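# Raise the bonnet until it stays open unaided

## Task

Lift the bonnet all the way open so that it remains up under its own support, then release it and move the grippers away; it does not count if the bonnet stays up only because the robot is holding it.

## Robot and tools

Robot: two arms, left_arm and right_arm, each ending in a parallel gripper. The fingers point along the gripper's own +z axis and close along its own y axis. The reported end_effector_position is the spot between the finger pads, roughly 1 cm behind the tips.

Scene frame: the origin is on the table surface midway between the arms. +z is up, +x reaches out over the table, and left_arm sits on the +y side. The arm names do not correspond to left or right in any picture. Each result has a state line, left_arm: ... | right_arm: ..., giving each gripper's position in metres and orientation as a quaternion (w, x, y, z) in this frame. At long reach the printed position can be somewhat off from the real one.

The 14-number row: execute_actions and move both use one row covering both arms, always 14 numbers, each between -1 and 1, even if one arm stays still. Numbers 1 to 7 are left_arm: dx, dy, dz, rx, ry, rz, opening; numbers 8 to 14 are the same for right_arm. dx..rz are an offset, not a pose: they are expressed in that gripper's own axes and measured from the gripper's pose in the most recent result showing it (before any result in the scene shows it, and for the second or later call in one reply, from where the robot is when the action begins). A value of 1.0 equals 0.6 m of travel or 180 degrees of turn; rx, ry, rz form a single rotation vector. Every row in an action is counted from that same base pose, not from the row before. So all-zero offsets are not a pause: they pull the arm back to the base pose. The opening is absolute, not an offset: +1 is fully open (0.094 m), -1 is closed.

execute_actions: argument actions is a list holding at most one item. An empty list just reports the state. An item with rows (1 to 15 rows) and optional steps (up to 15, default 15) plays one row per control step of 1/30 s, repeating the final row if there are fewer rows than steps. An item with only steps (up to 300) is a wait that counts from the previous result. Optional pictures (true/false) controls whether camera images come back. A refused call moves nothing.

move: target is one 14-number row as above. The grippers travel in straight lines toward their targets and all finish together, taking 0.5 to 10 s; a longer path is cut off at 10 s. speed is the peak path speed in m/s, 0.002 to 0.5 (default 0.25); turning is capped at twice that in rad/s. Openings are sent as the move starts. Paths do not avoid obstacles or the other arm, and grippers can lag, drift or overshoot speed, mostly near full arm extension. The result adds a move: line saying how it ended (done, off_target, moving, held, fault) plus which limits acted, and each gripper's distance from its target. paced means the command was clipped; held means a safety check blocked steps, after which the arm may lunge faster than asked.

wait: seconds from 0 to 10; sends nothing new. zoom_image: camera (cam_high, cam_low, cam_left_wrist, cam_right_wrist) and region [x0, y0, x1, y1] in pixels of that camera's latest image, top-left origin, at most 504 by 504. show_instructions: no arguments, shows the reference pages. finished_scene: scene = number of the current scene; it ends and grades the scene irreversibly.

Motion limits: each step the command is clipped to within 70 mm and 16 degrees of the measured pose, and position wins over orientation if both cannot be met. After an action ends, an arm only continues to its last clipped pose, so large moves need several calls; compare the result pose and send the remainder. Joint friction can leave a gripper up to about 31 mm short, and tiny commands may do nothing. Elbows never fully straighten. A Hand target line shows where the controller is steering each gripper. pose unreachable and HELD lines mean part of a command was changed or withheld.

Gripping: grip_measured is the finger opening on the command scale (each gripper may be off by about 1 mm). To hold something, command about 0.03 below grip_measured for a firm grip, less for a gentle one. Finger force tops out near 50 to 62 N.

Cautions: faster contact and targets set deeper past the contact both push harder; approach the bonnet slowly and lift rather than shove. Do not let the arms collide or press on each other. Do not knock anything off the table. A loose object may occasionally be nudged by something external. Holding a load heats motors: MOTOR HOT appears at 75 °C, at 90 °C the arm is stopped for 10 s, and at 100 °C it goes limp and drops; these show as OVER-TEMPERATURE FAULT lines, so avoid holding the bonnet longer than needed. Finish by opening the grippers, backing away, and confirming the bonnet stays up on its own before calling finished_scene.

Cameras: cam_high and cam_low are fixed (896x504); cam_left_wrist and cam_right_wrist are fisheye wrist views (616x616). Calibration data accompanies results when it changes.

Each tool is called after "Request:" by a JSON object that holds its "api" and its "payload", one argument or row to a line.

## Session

Request:
{"api": "show_instructions", "payload": {

}}

Request:
{"api": "execute_actions", "payload": {
  "actions": []
}}

Reference images for this scene: manual page 1, manual page 2, manual page 3, manual page 4, manual page 5, manual page 6, manual page 7, manual page 8.

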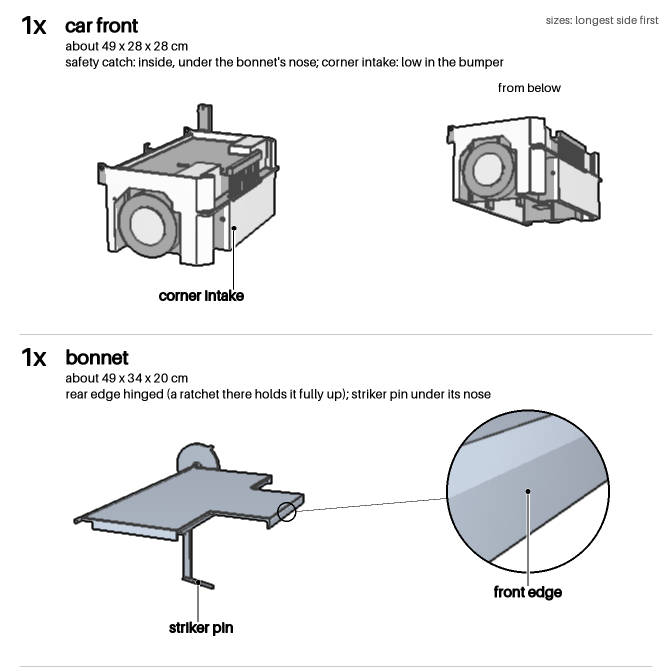

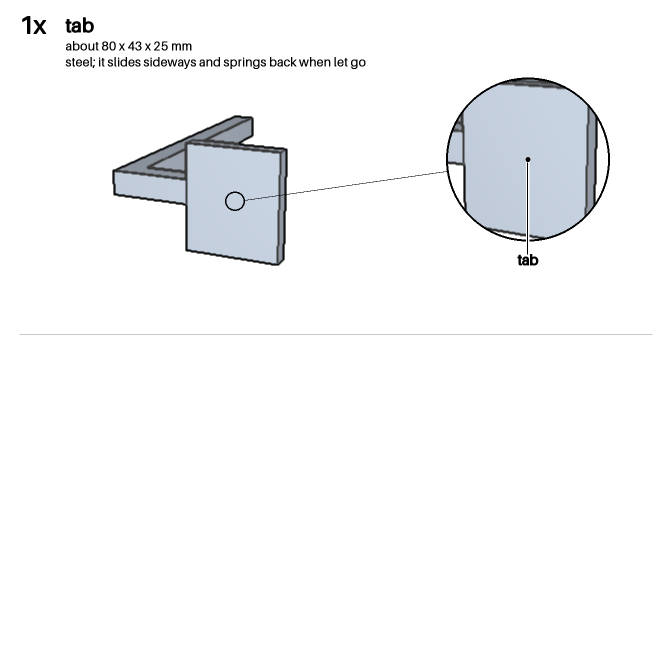

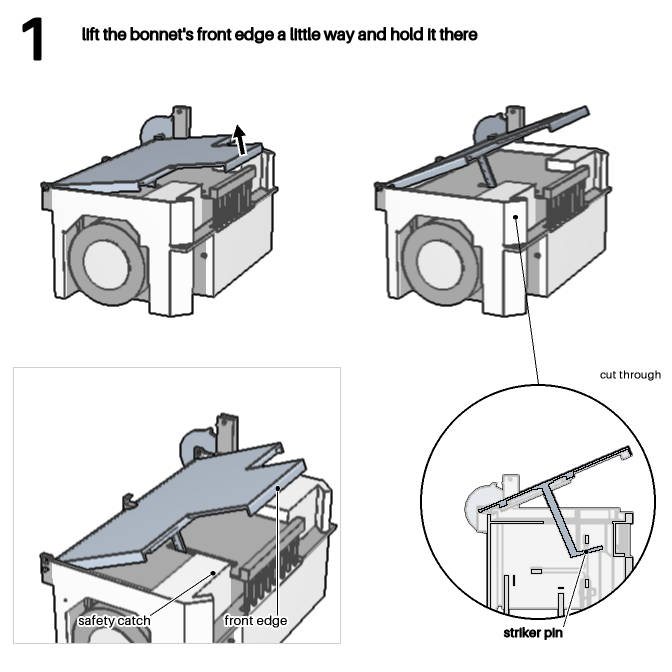

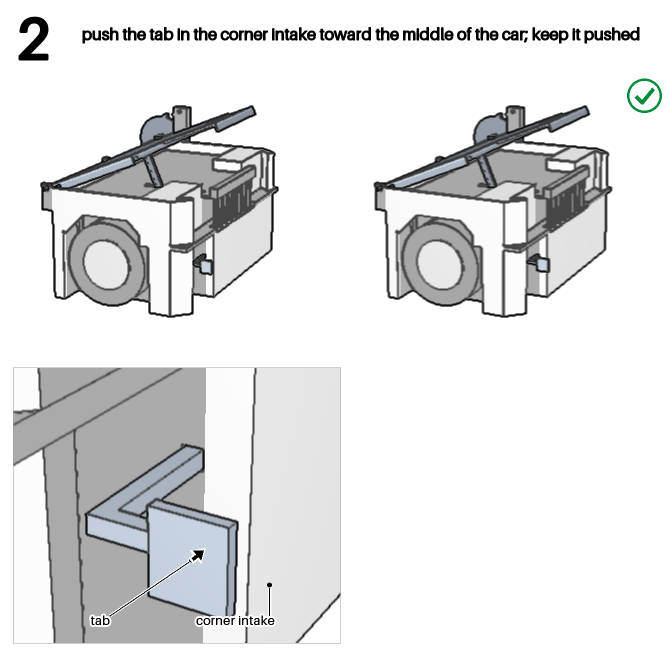

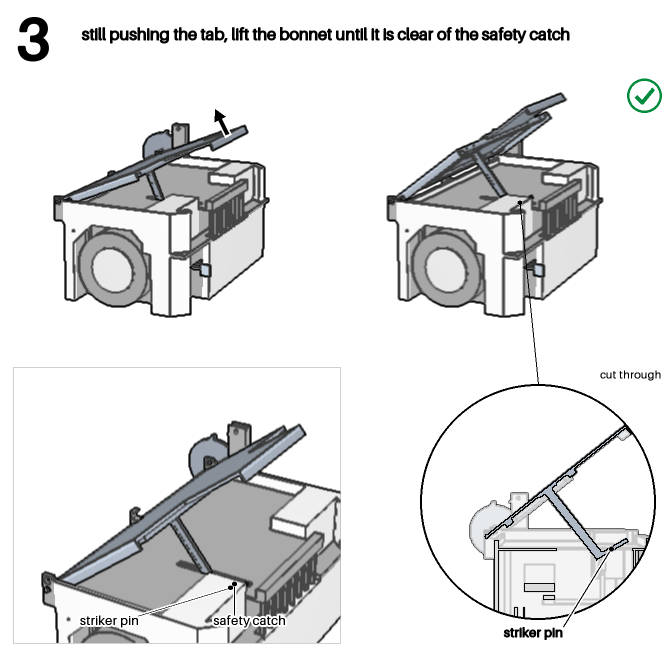

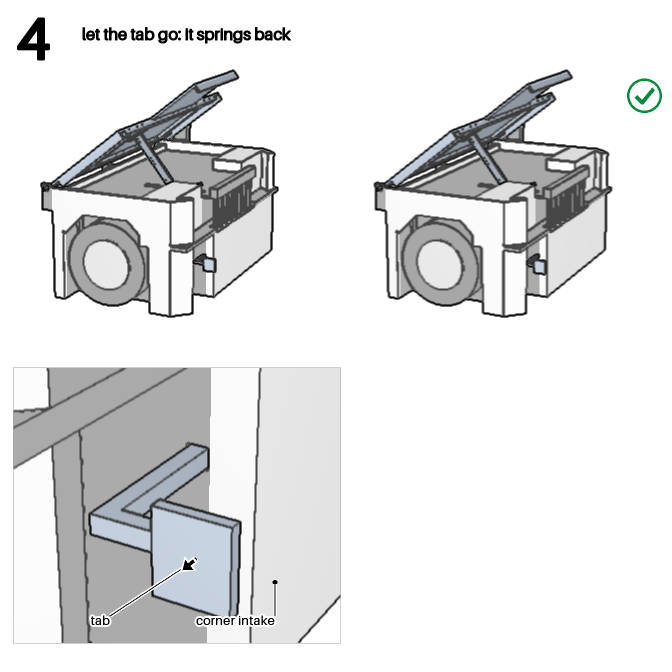

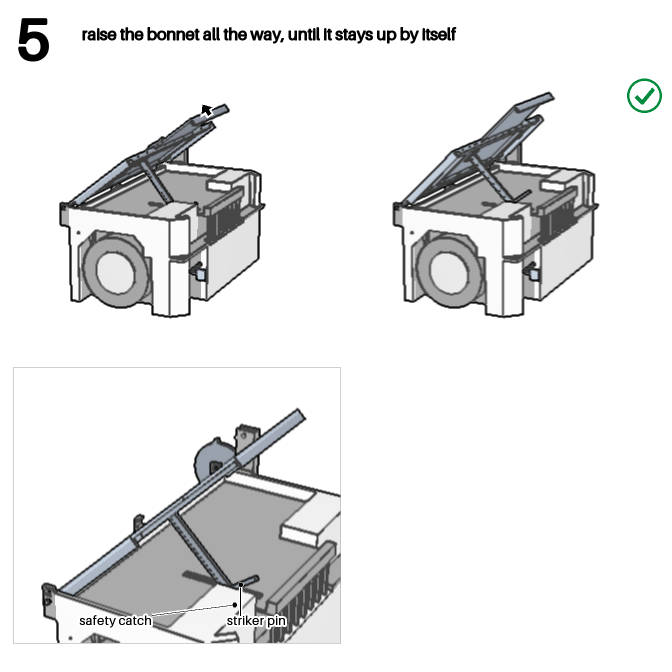

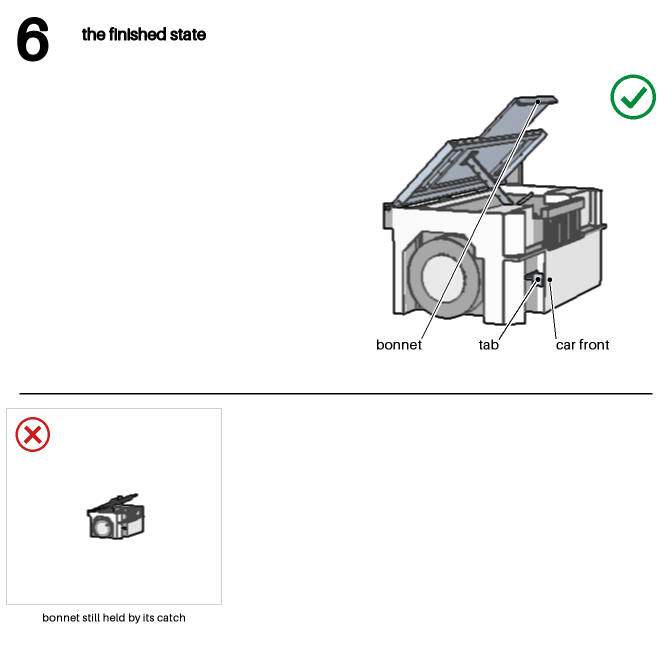

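Scene clock: 0.00 s of 5340.00 s.
left_arm: end_effector_position=(+0.4055, +0.5435, +0.3116) grip_measured=+1.000 end_effector_quat_wxyz=(+0.711, -0.346, +0.564, +0.239) | right_arm: end_effector_position=(+0.0204, -0.7121, +0.3886) grip_measured=+1.000 end_effector_quat_wxyz=(+0.029, -0.291, +0.733, -0.614)
Joint positions: left_arm=[ 0.26   1.4    0.778  0.763 -0.488 -0.16   0.094] | right_arm=[-1.771  1.071  1.269 -0.498 -0.602 -2.075  0.094]
Joint velocities: left_arm=[-0.002  0.002 -0.007 -0.066 -0.007  0.007  0.   ] | right_arm=[-0.007 -0.012  0.002 -0.037 -0.037 -0.022  0.   ]
Hand target (left_arm): +0.406, +0.544, +0.312; +0.711, -0.346, +0.564, +0.239
Hand target (right_arm): +0.020, -0.712, +0.389; +0.029, -0.291, +0.733, -0.614
camera_calibration (this result's frames):
cam_left_wrist: T_world_to_cam=[[0.752741, -0.634464, 0.175604, -0.00797895], [-0.238286, -0.511251, -0.825737, 0.666604], [0.613678, 0.579722, -0.536024, -0.288512], [0, 0, 0, 1]] pos_world=[0.341902, 0.502996, 0.397191]
cam_right_wrist: T_world_to_cam=[[0.156979, -0.237704, 0.958569, -0.546411], [-0.987406, -0.05711, 0.14754, -0.0257754], [0.0196732, -0.969657, -0.243675, -0.499657], [0, 0, 0, 1]] pos_world=[0.0701542, -0.615852, 0.405821]

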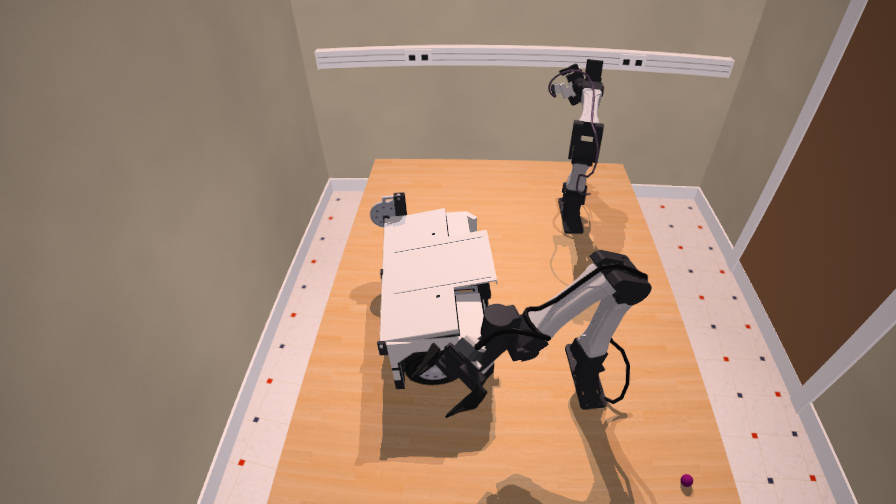

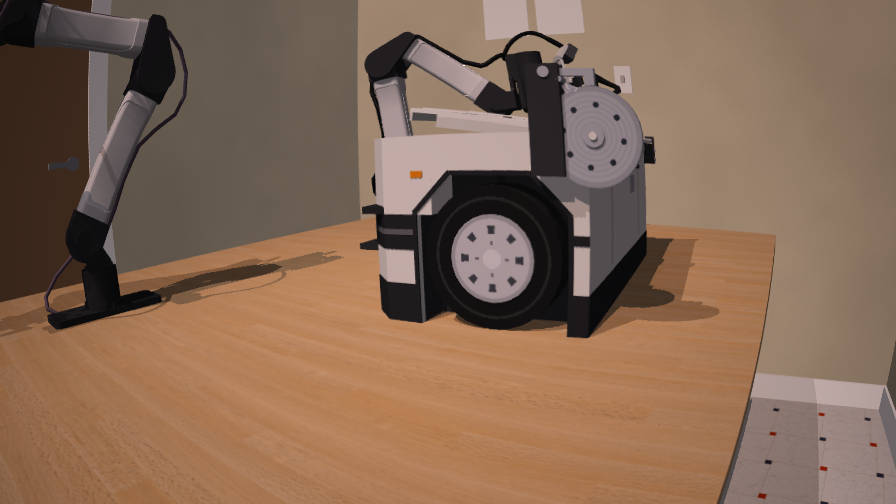

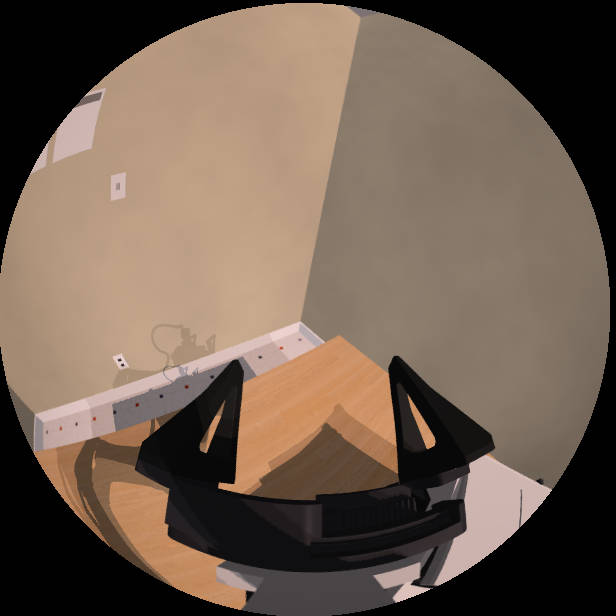

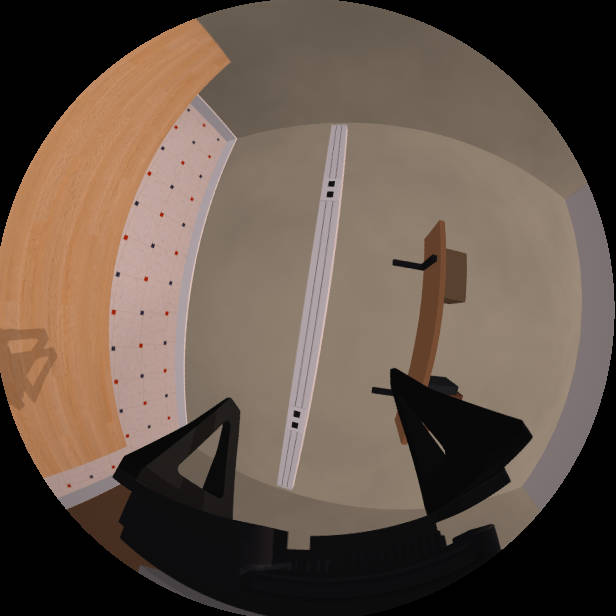

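Request:
{"api": "zoom_image", "payload": {
  "camera": "cam_high",
  "region": [350, 180, 560, 420]
}}

Request:
{"api": "zoom_image", "payload": {
  "camera": "cam_low",
  "region": [340, 30, 680, 350]
}}

Region (350, 180, 560, 420) of cam_high's 896x504 image, scaled by 2.100, with more detail than that image has; it fills the left 441 columns of this view, and the rest is white.

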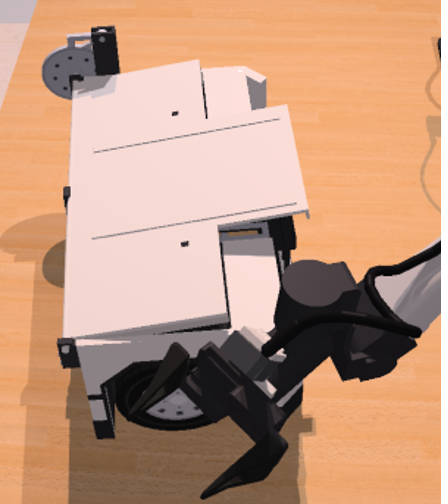

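Region (340, 30, 680, 350) of cam_low's 896x504 image, scaled by 1.482, with more detail than that image has; it fills the top 474 rows of this view, and the rest is white.

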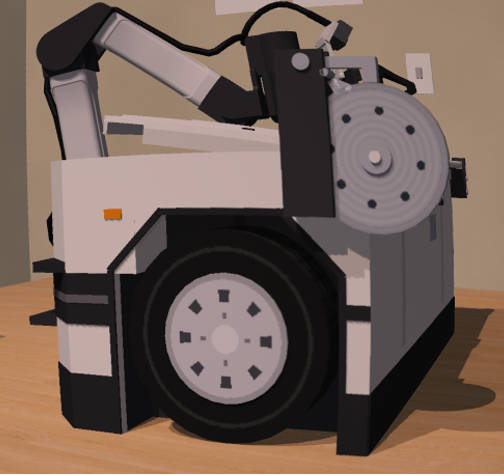

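Request:
{"api": "move", "payload": {
  "target": [0.119,0.100,-0.3915,-0.0237,0.4401,-0.2336,-1, -0.681,-0.116,-0.110,-0.1431,-0.3399,0.5062,-1],
  "speed": 0.3
}}

Scene clock: 124.07 s of 5340.00 s.
left_arm: end_effector_position=(+0.2296, +0.3972, +0.1976) grip_measured=-0.985 end_effector_quat_wxyz=(+0.225, -0.606, +0.720, -0.254) | right_arm: end_effector_position=(+0.3588, -0.4708, +0.3679) grip_measured=-0.992 end_effector_quat_wxyz=(+0.727, +0.045, +0.682, -0.055)
Joint positions: left_arm=[ 0.763  0.948  0.989 -1.21   0.581 -0.635  0.001] | right_arm=[-0.362  1.044  0.845  0.266 -0.218  0.004  0.   ]
Joint velocities: left_arm=[ 0.007  0.007 -0.012 -0.022  0.022  0.007  0.   ] | right_arm=[-0.012 -0.007  0.002 -0.022  0.066 -0.007 -0.   ]
Hand target (left_arm): +0.231, +0.399, +0.200; +0.220, -0.607, +0.719, -0.258
Hand target (right_arm): +0.363, -0.470, +0.347; +0.712, +0.052, +0.699, -0.047
Off the commanded pose (left_arm): 0.004 m, 1 deg.
Off the commanded pose (right_arm): 0.028 m, 4 deg.
After step 90, 117.00 s passed at rest.
move: off_target (right_arm)
camera_calibration (this result's frames):
cam_left_wrist: T_world_to_cam=[[0.75867, -0.188852, 0.623502, -0.215199], [-0.554347, -0.689893, 0.465561, 0.344123], [0.342228, -0.698843, -0.628091, 0.431511], [0, 0, 0, 1]] pos_world=[0.206354, 0.498327, 0.244995]
cam_right_wrist: T_world_to_cam=[[-0.079326, -0.95991, -0.268851, -0.325966], [-0.285712, 0.280279, -0.916413, 0.623793], [0.955027, 0.0041187, -0.296491, -0.135137], [0, 0, 0, 1]] pos_world=[0.281427, -0.487177, 0.443949]

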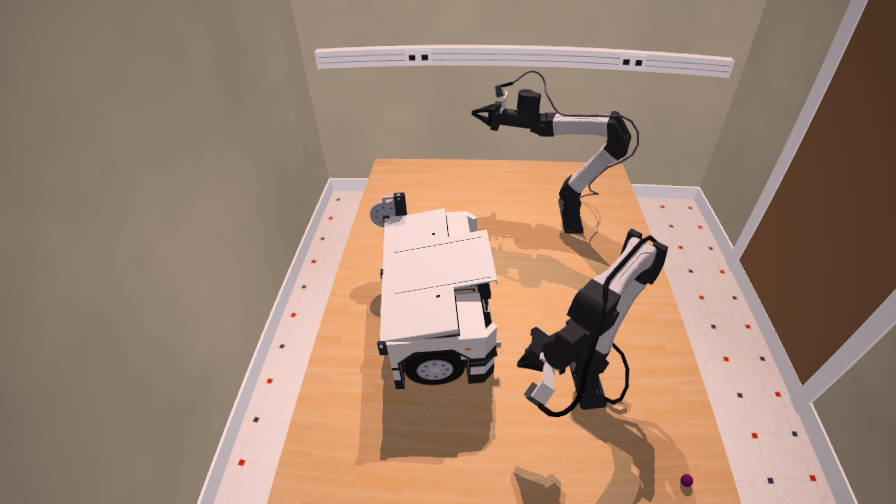

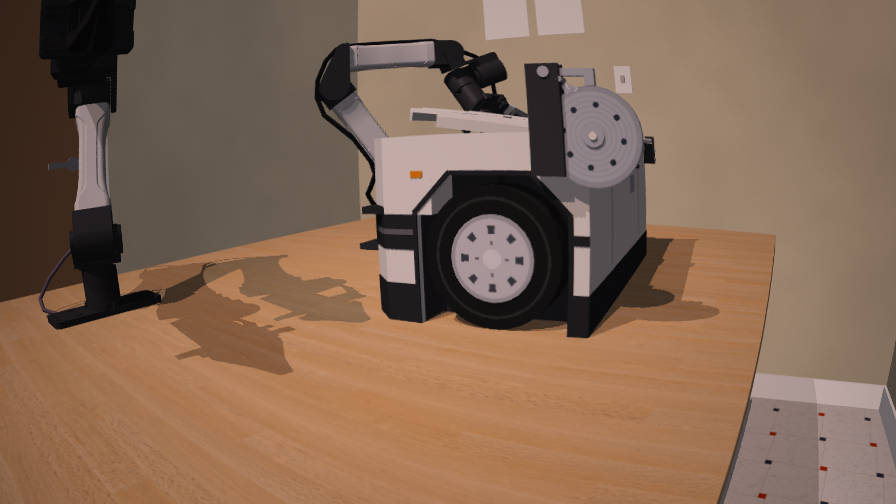

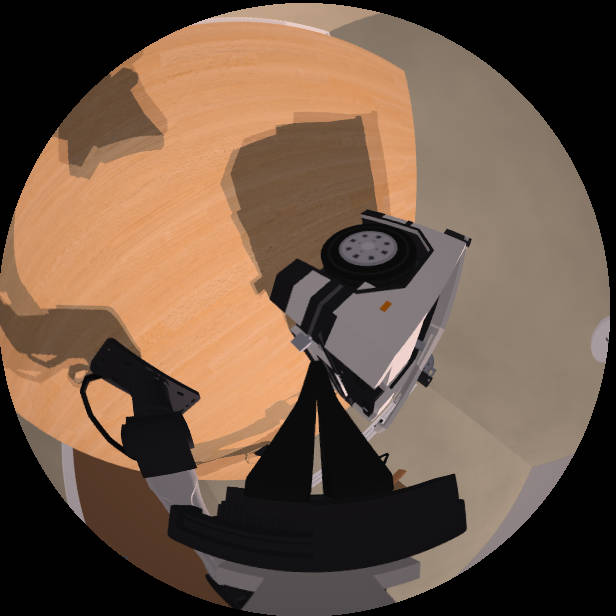

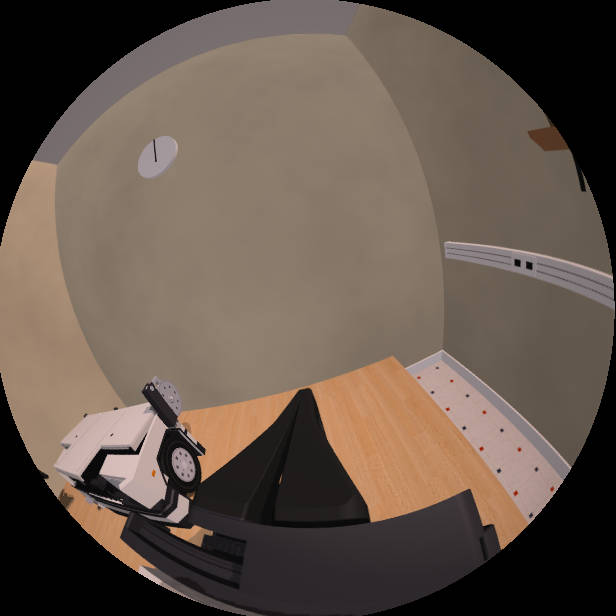

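Request:
{"api": "execute_actions", "payload": {
  "actions": []
}}

Scene clock: 148.60 s of 5340.00 s.
left_arm: end_effector_position=(+0.2296, +0.3970, +0.1976) grip_measured=-0.985 end_effector_quat_wxyz=(+0.225, -0.605, +0.720, -0.255) | right_arm: end_effector_position=(+0.3588, -0.4709, +0.3683) grip_measured=-0.992 end_effector_quat_wxyz=(+0.728, +0.045, +0.682, -0.055)
Joint positions: left_arm=[ 0.763  0.948  0.989 -1.211  0.582 -0.634  0.001] | right_arm=[-0.362  1.044  0.845  0.267 -0.217  0.005  0.   ]
Joint velocities: left_arm=[-0.007 -0.017 -0.012 -0.007 -0.022 -0.007 -0.   ] | right_arm=[-0.002 -0.002 -0.017  0.007  0.007 -0.022 -0.001]
Hand target (left_arm): +0.231, +0.399, +0.200; +0.220, -0.607, +0.719, -0.258
Hand target (right_arm): +0.363, -0.470, +0.347; +0.712, +0.052, +0.699, -0.047
Off the commanded pose (left_arm): 0.004 m, 1 deg.
Off the commanded pose (right_arm): 0.028 m, 4 deg.
Steps of this call (steps 1 to 90: nothing new was sent; then 21.53 s passed at rest). Readings (end_effector_position):
1: left_arm (+0.2295, +0.3972, +0.1975) | right_arm (+0.3588, -0.4708, +0.3680)
2: left_arm (+0.2295, +0.3972, +0.1975) | right_arm (+0.3588, -0.4709, +0.3680)
4: left_arm (+0.2295, +0.3971, +0.1975) | right_arm (+0.3588, -0.4708, +0.3681)
8: left_arm (+0.2295, +0.3971, +0.1975) | right_arm (+0.3588, -0.4709, +0.3682)
90: the state above
camera_calibration (this result's frames):
cam_left_wrist: T_world_to_cam=[[0.758419, -0.189179, 0.623708, -0.215071], [-0.555019, -0.689145, 0.465868, 0.343758], [0.341693, -0.699493, -0.627659, 0.431672], [0, 0, 0, 1]] pos_world=[0.206407, 0.498164, 0.244938]
cam_right_wrist: T_world_to_cam=[[-0.079591, -0.959782, -0.269227, -0.325692], [-0.284089, 0.280724, -0.916781, 0.623917], [0.955489, 0.0035169, -0.295006, -0.135983], [0, 0, 0, 1]] pos_world=[0.281256, -0.487263, 0.444194]

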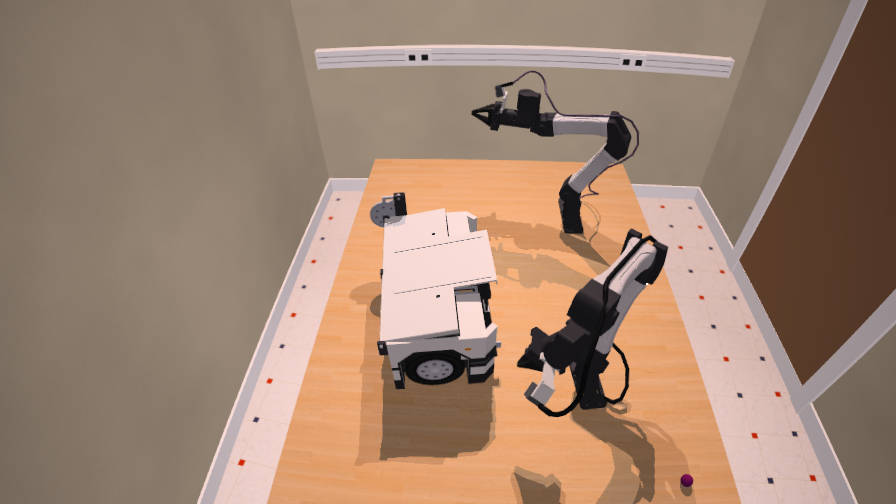

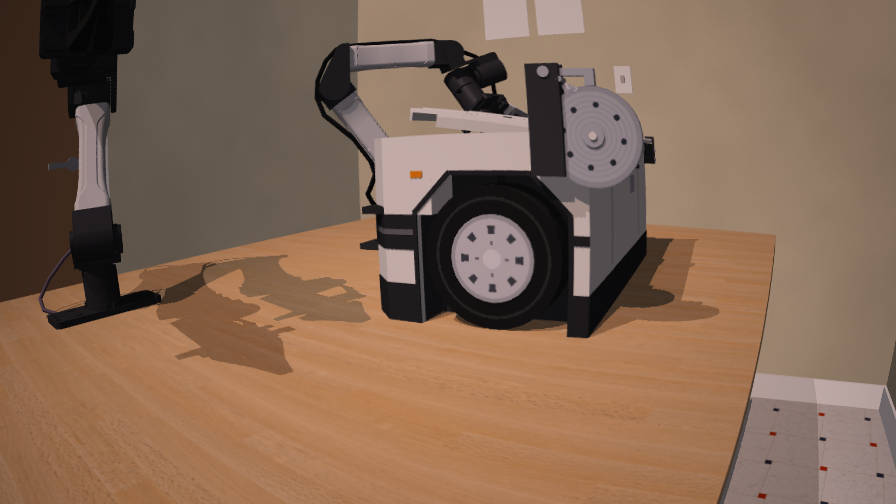

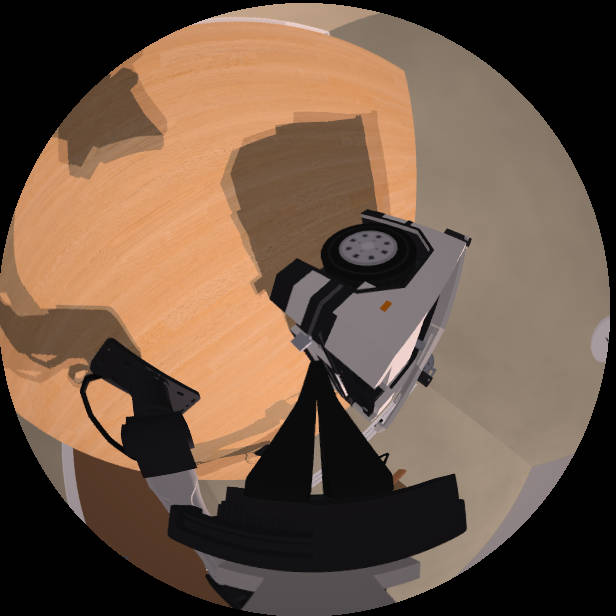

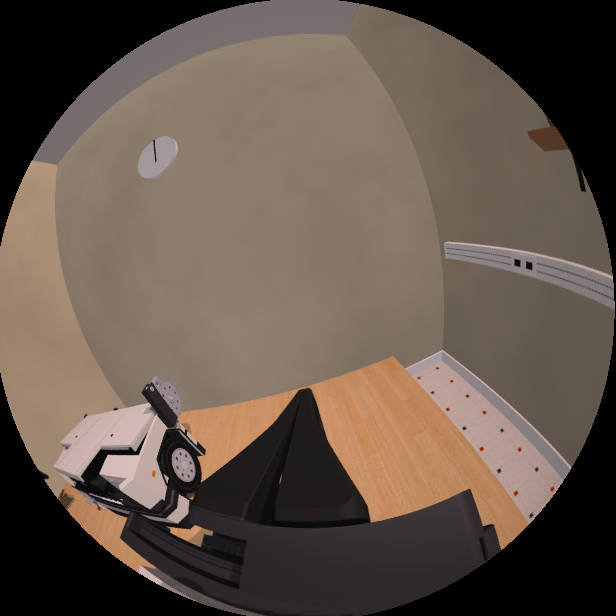

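Request:
{"api": "move", "payload": {
  "target": [0,0,0,0,0,0,-1, 0.211,0.820,-0.3145,0,0.021,0,-1],
  "speed": 0.3
}}

Request:
{"api": "zoom_image", "payload": {
  "camera": "cam_left_wrist",
  "region": [250,250,400,400]
}}

Scene clock: 167.50 s of 5340.00 s.
left_arm: end_effector_position=(+0.2296, +0.3970, +0.1976) grip_measured=-0.985 end_effector_quat_wxyz=(+0.225, -0.605, +0.720, -0.255) | right_arm: end_effector_position=(+0.2532, +0.0432, +0.2293) grip_measured=-0.992 end_effector_quat_wxyz=(+0.704, +0.052, +0.707, -0.042)
Joint positions: left_arm=[ 0.763  0.948  0.989 -1.211  0.582 -0.634  0.001] | right_arm=[1.359 2.071 1.378 0.627 1.493 0.079 0.   ]
Joint velocities: left_arm=[-0.022  0.002  0.007  0.007  0.007  0.022 -0.001] | right_arm=[ 0.017 -0.012  0.002 -0.022  0.051  0.081 -0.   ]
Hand target (left_arm): +0.230, +0.397, +0.198; +0.225, -0.605, +0.720, -0.255
Hand target (right_arm): +0.254, +0.045, +0.229; +0.704, +0.054, +0.707, -0.046
Off the commanded pose (left_arm): 0.000 m, 0 deg.
Off the commanded pose (right_arm): 0.006 m, 2 deg.
After step 90, 13.53 s passed at rest.
move: done
camera_calibration (this result's frames):
cam_left_wrist: T_world_to_cam=[[0.758419, -0.189179, 0.623708, -0.215071], [-0.555019, -0.689145, 0.465868, 0.343758], [0.341693, -0.699493, -0.627659, 0.431672], [0, 0, 0, 1]] pos_world=[0.206407, 0.498164, 0.244938]
cam_right_wrist: T_world_to_cam=[[-0.0886264, -0.951309, -0.295222, 0.129812], [-0.347648, 0.307293, -0.88584, 0.329977], [0.933427, 0.0241247, -0.357955, -0.0587667], [0, 0, 0, 1]] pos_world=[0.181075, 0.0235098, 0.309594]

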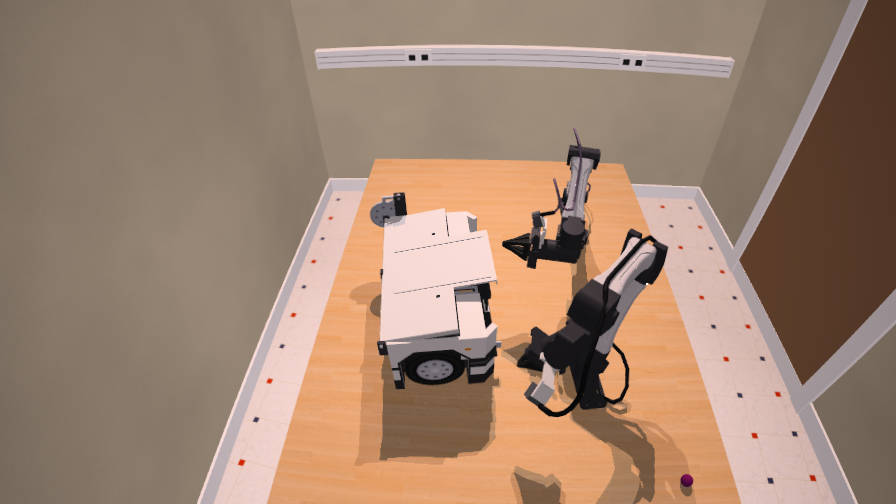

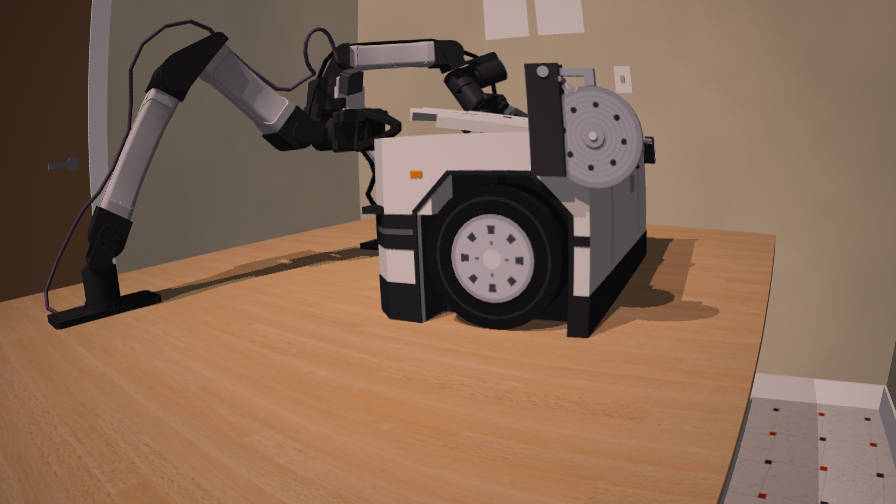

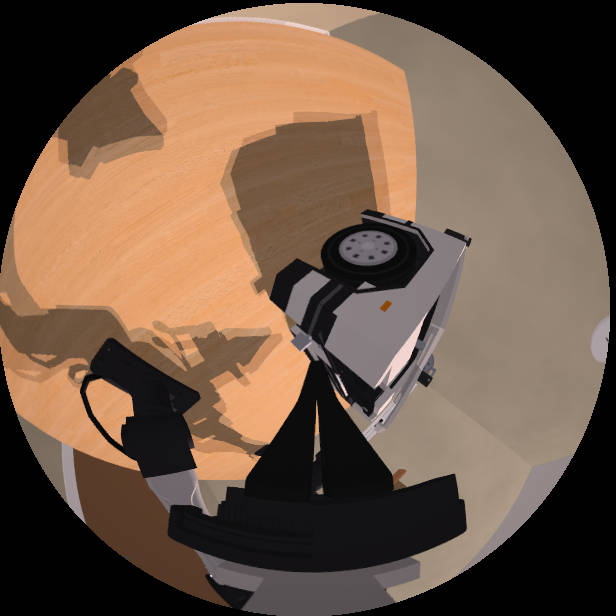

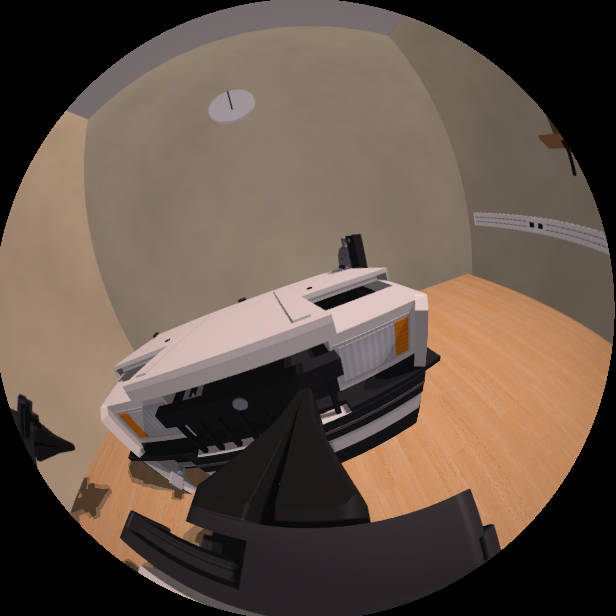

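Region (250, 250, 400, 400) of cam_left_wrist's 616x616 image, scaled by 3.360, with more detail than that image has.

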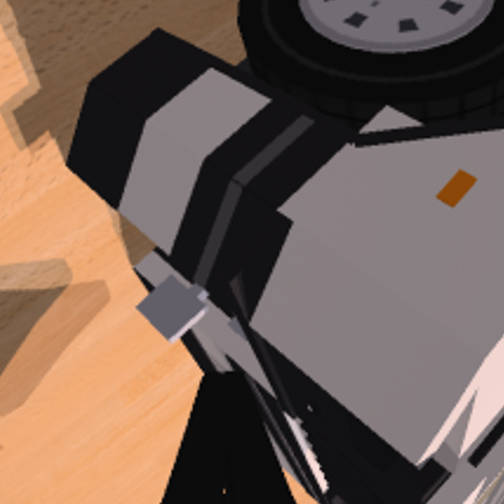

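Request:
{"api": "zoom_image", "payload": {
  "camera": "cam_right_wrist",
  "region": [220,270,380,430]
}}

Request:
{"api": "zoom_image", "payload": {
  "camera": "cam_low",
  "region": [320,70,500,170]
}}

Region (220, 270, 380, 430) of cam_right_wrist's 616x616 image, scaled by 3.150, with more detail than that image has.

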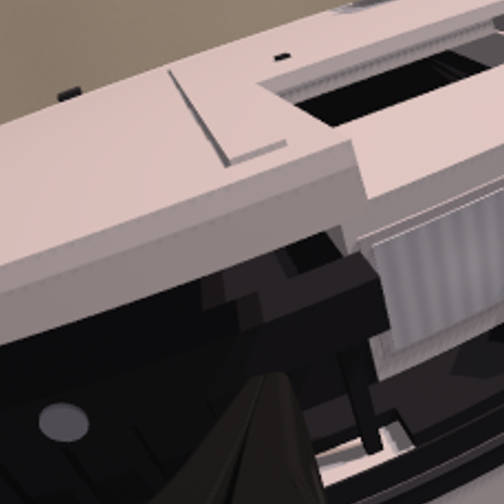

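Region (320, 70, 500, 170) of cam_low's 896x504 image, scaled by 2.800, with more detail than that image has.

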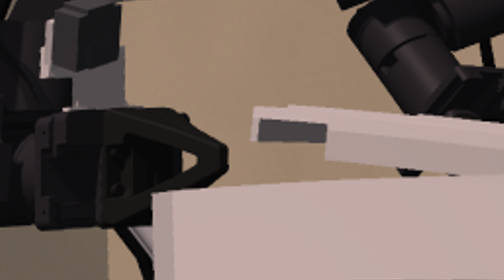

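Request:
{"api": "move", "payload": {
  "target": [0.1615,0.0546,0.1934,0,0,0,-1, 0.018,0,0.047,0,0,0,-1],
  "speed": 0.15
}}

Request:
{"api": "zoom_image", "payload": {
  "camera": "cam_low",
  "region": [320,70,500,170]
}}

Request:
{"api": "zoom_image", "payload": {
  "camera": "cam_left_wrist",
  "region": [230,260,410,440]
}}

Scene clock: 224.33 s of 5340.00 s.
left_arm: end_effector_position=(+0.2652, +0.2957, +0.0939) grip_measured=-0.985 end_effector_quat_wxyz=(+0.226, -0.602, +0.719, -0.264) | right_arm: end_effector_position=(+0.2774, +0.0376, +0.2360) grip_measured=-0.992 end_effector_quat_wxyz=(+0.707, +0.068, +0.703, -0.025)
Joint positions: left_arm=[-0.065  0.717  0.453 -0.61   0.145 -1.388  0.001] | right_arm=[1.303 2.071 1.378 0.701 1.437 0.052 0.   ]
Joint velocities: left_arm=[-0.007 -0.007 -0.007  0.007 -0.007 -0.051  0.001] | right_arm=[ 0.027  0.007 -0.007  0.007  0.007 -0.007 -0.001]
Hand target (left_arm): +0.261, +0.295, +0.086; +0.223, -0.606, +0.719, -0.259
Hand target (right_arm): +0.281, +0.039, +0.219; +0.704, +0.052, +0.707, -0.042
Off the commanded pose (left_arm): 0.009 m, 1 deg.
Off the commanded pose (right_arm): 0.018 m, 3 deg.
After step 90, 52.07 s passed at rest.
move: off_target (right_arm)
camera_calibration (this result's frames):
cam_left_wrist: T_world_to_cam=[[0.747491, -0.188576, 0.636943, -0.195118], [-0.567175, -0.680318, 0.464198, 0.342762], [0.345787, -0.708242, -0.615487, 0.283898], [0, 0, 0, 1]] pos_world=[0.242087, 0.397461, 0.139905]
cam_right_wrist: T_world_to_cam=[[-0.0842548, -0.936815, -0.339528, 0.137308], [-0.336847, 0.347458, -0.875104, 0.338997], [0.937782, 0.0406373, -0.344838, -0.0838234], [0, 0, 0, 1]] pos_world=[0.204367, 0.0142511, 0.314372]

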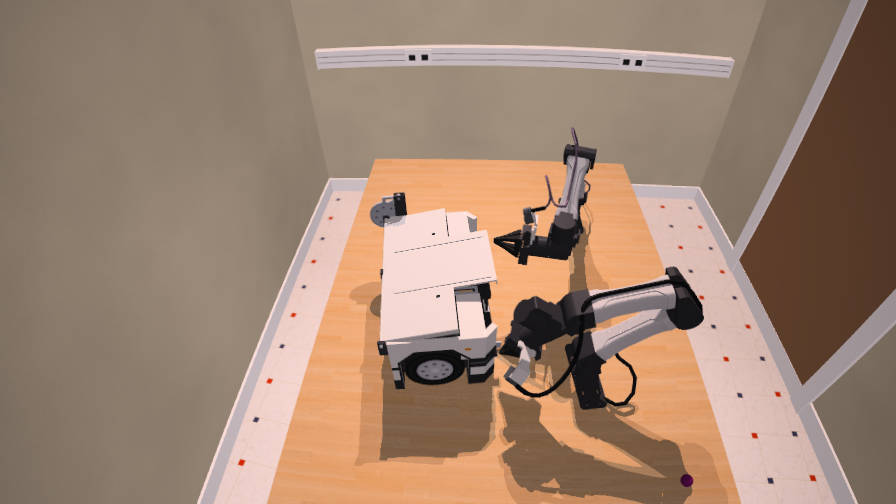

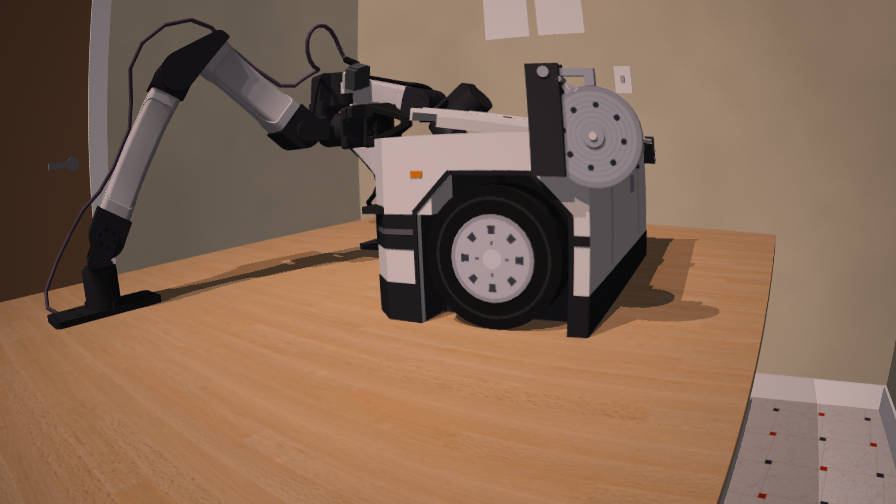

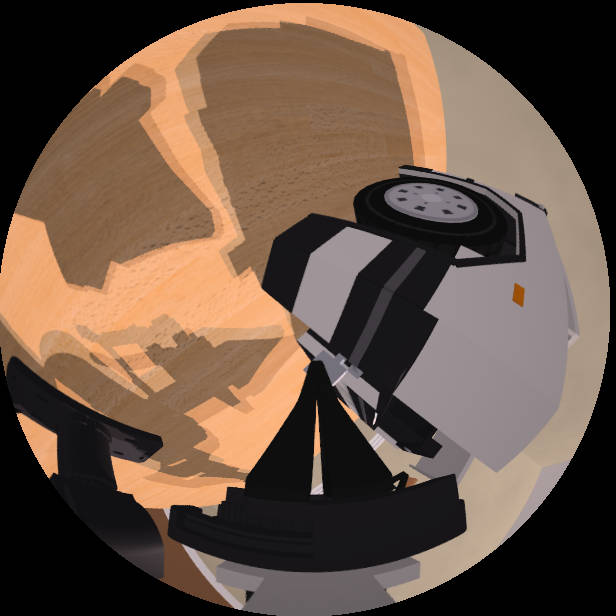

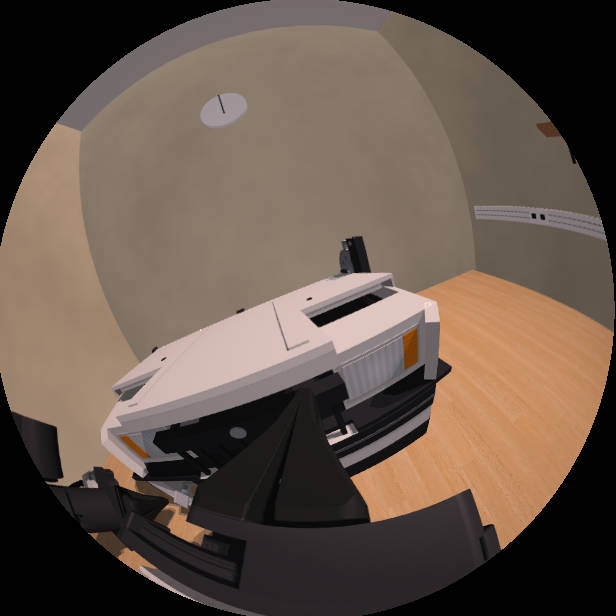

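Region (320, 70, 500, 170) of cam_low's 896x504 image, scaled by 2.800, with more detail than that image has.

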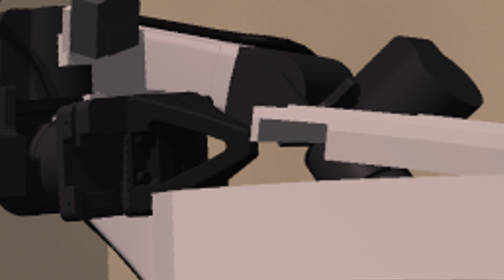

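Region (230, 260, 410, 440) of cam_left_wrist's 616x616 image, scaled by 2.800, with more detail than that image has.

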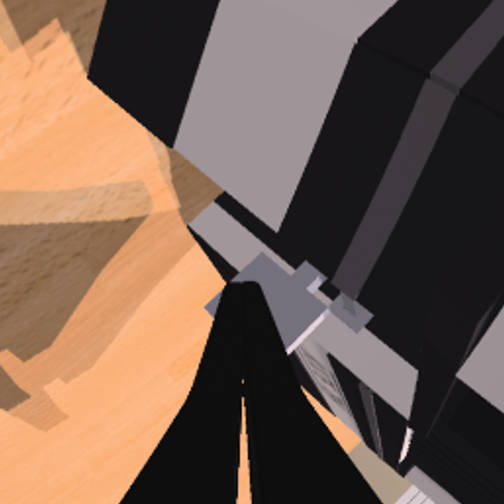

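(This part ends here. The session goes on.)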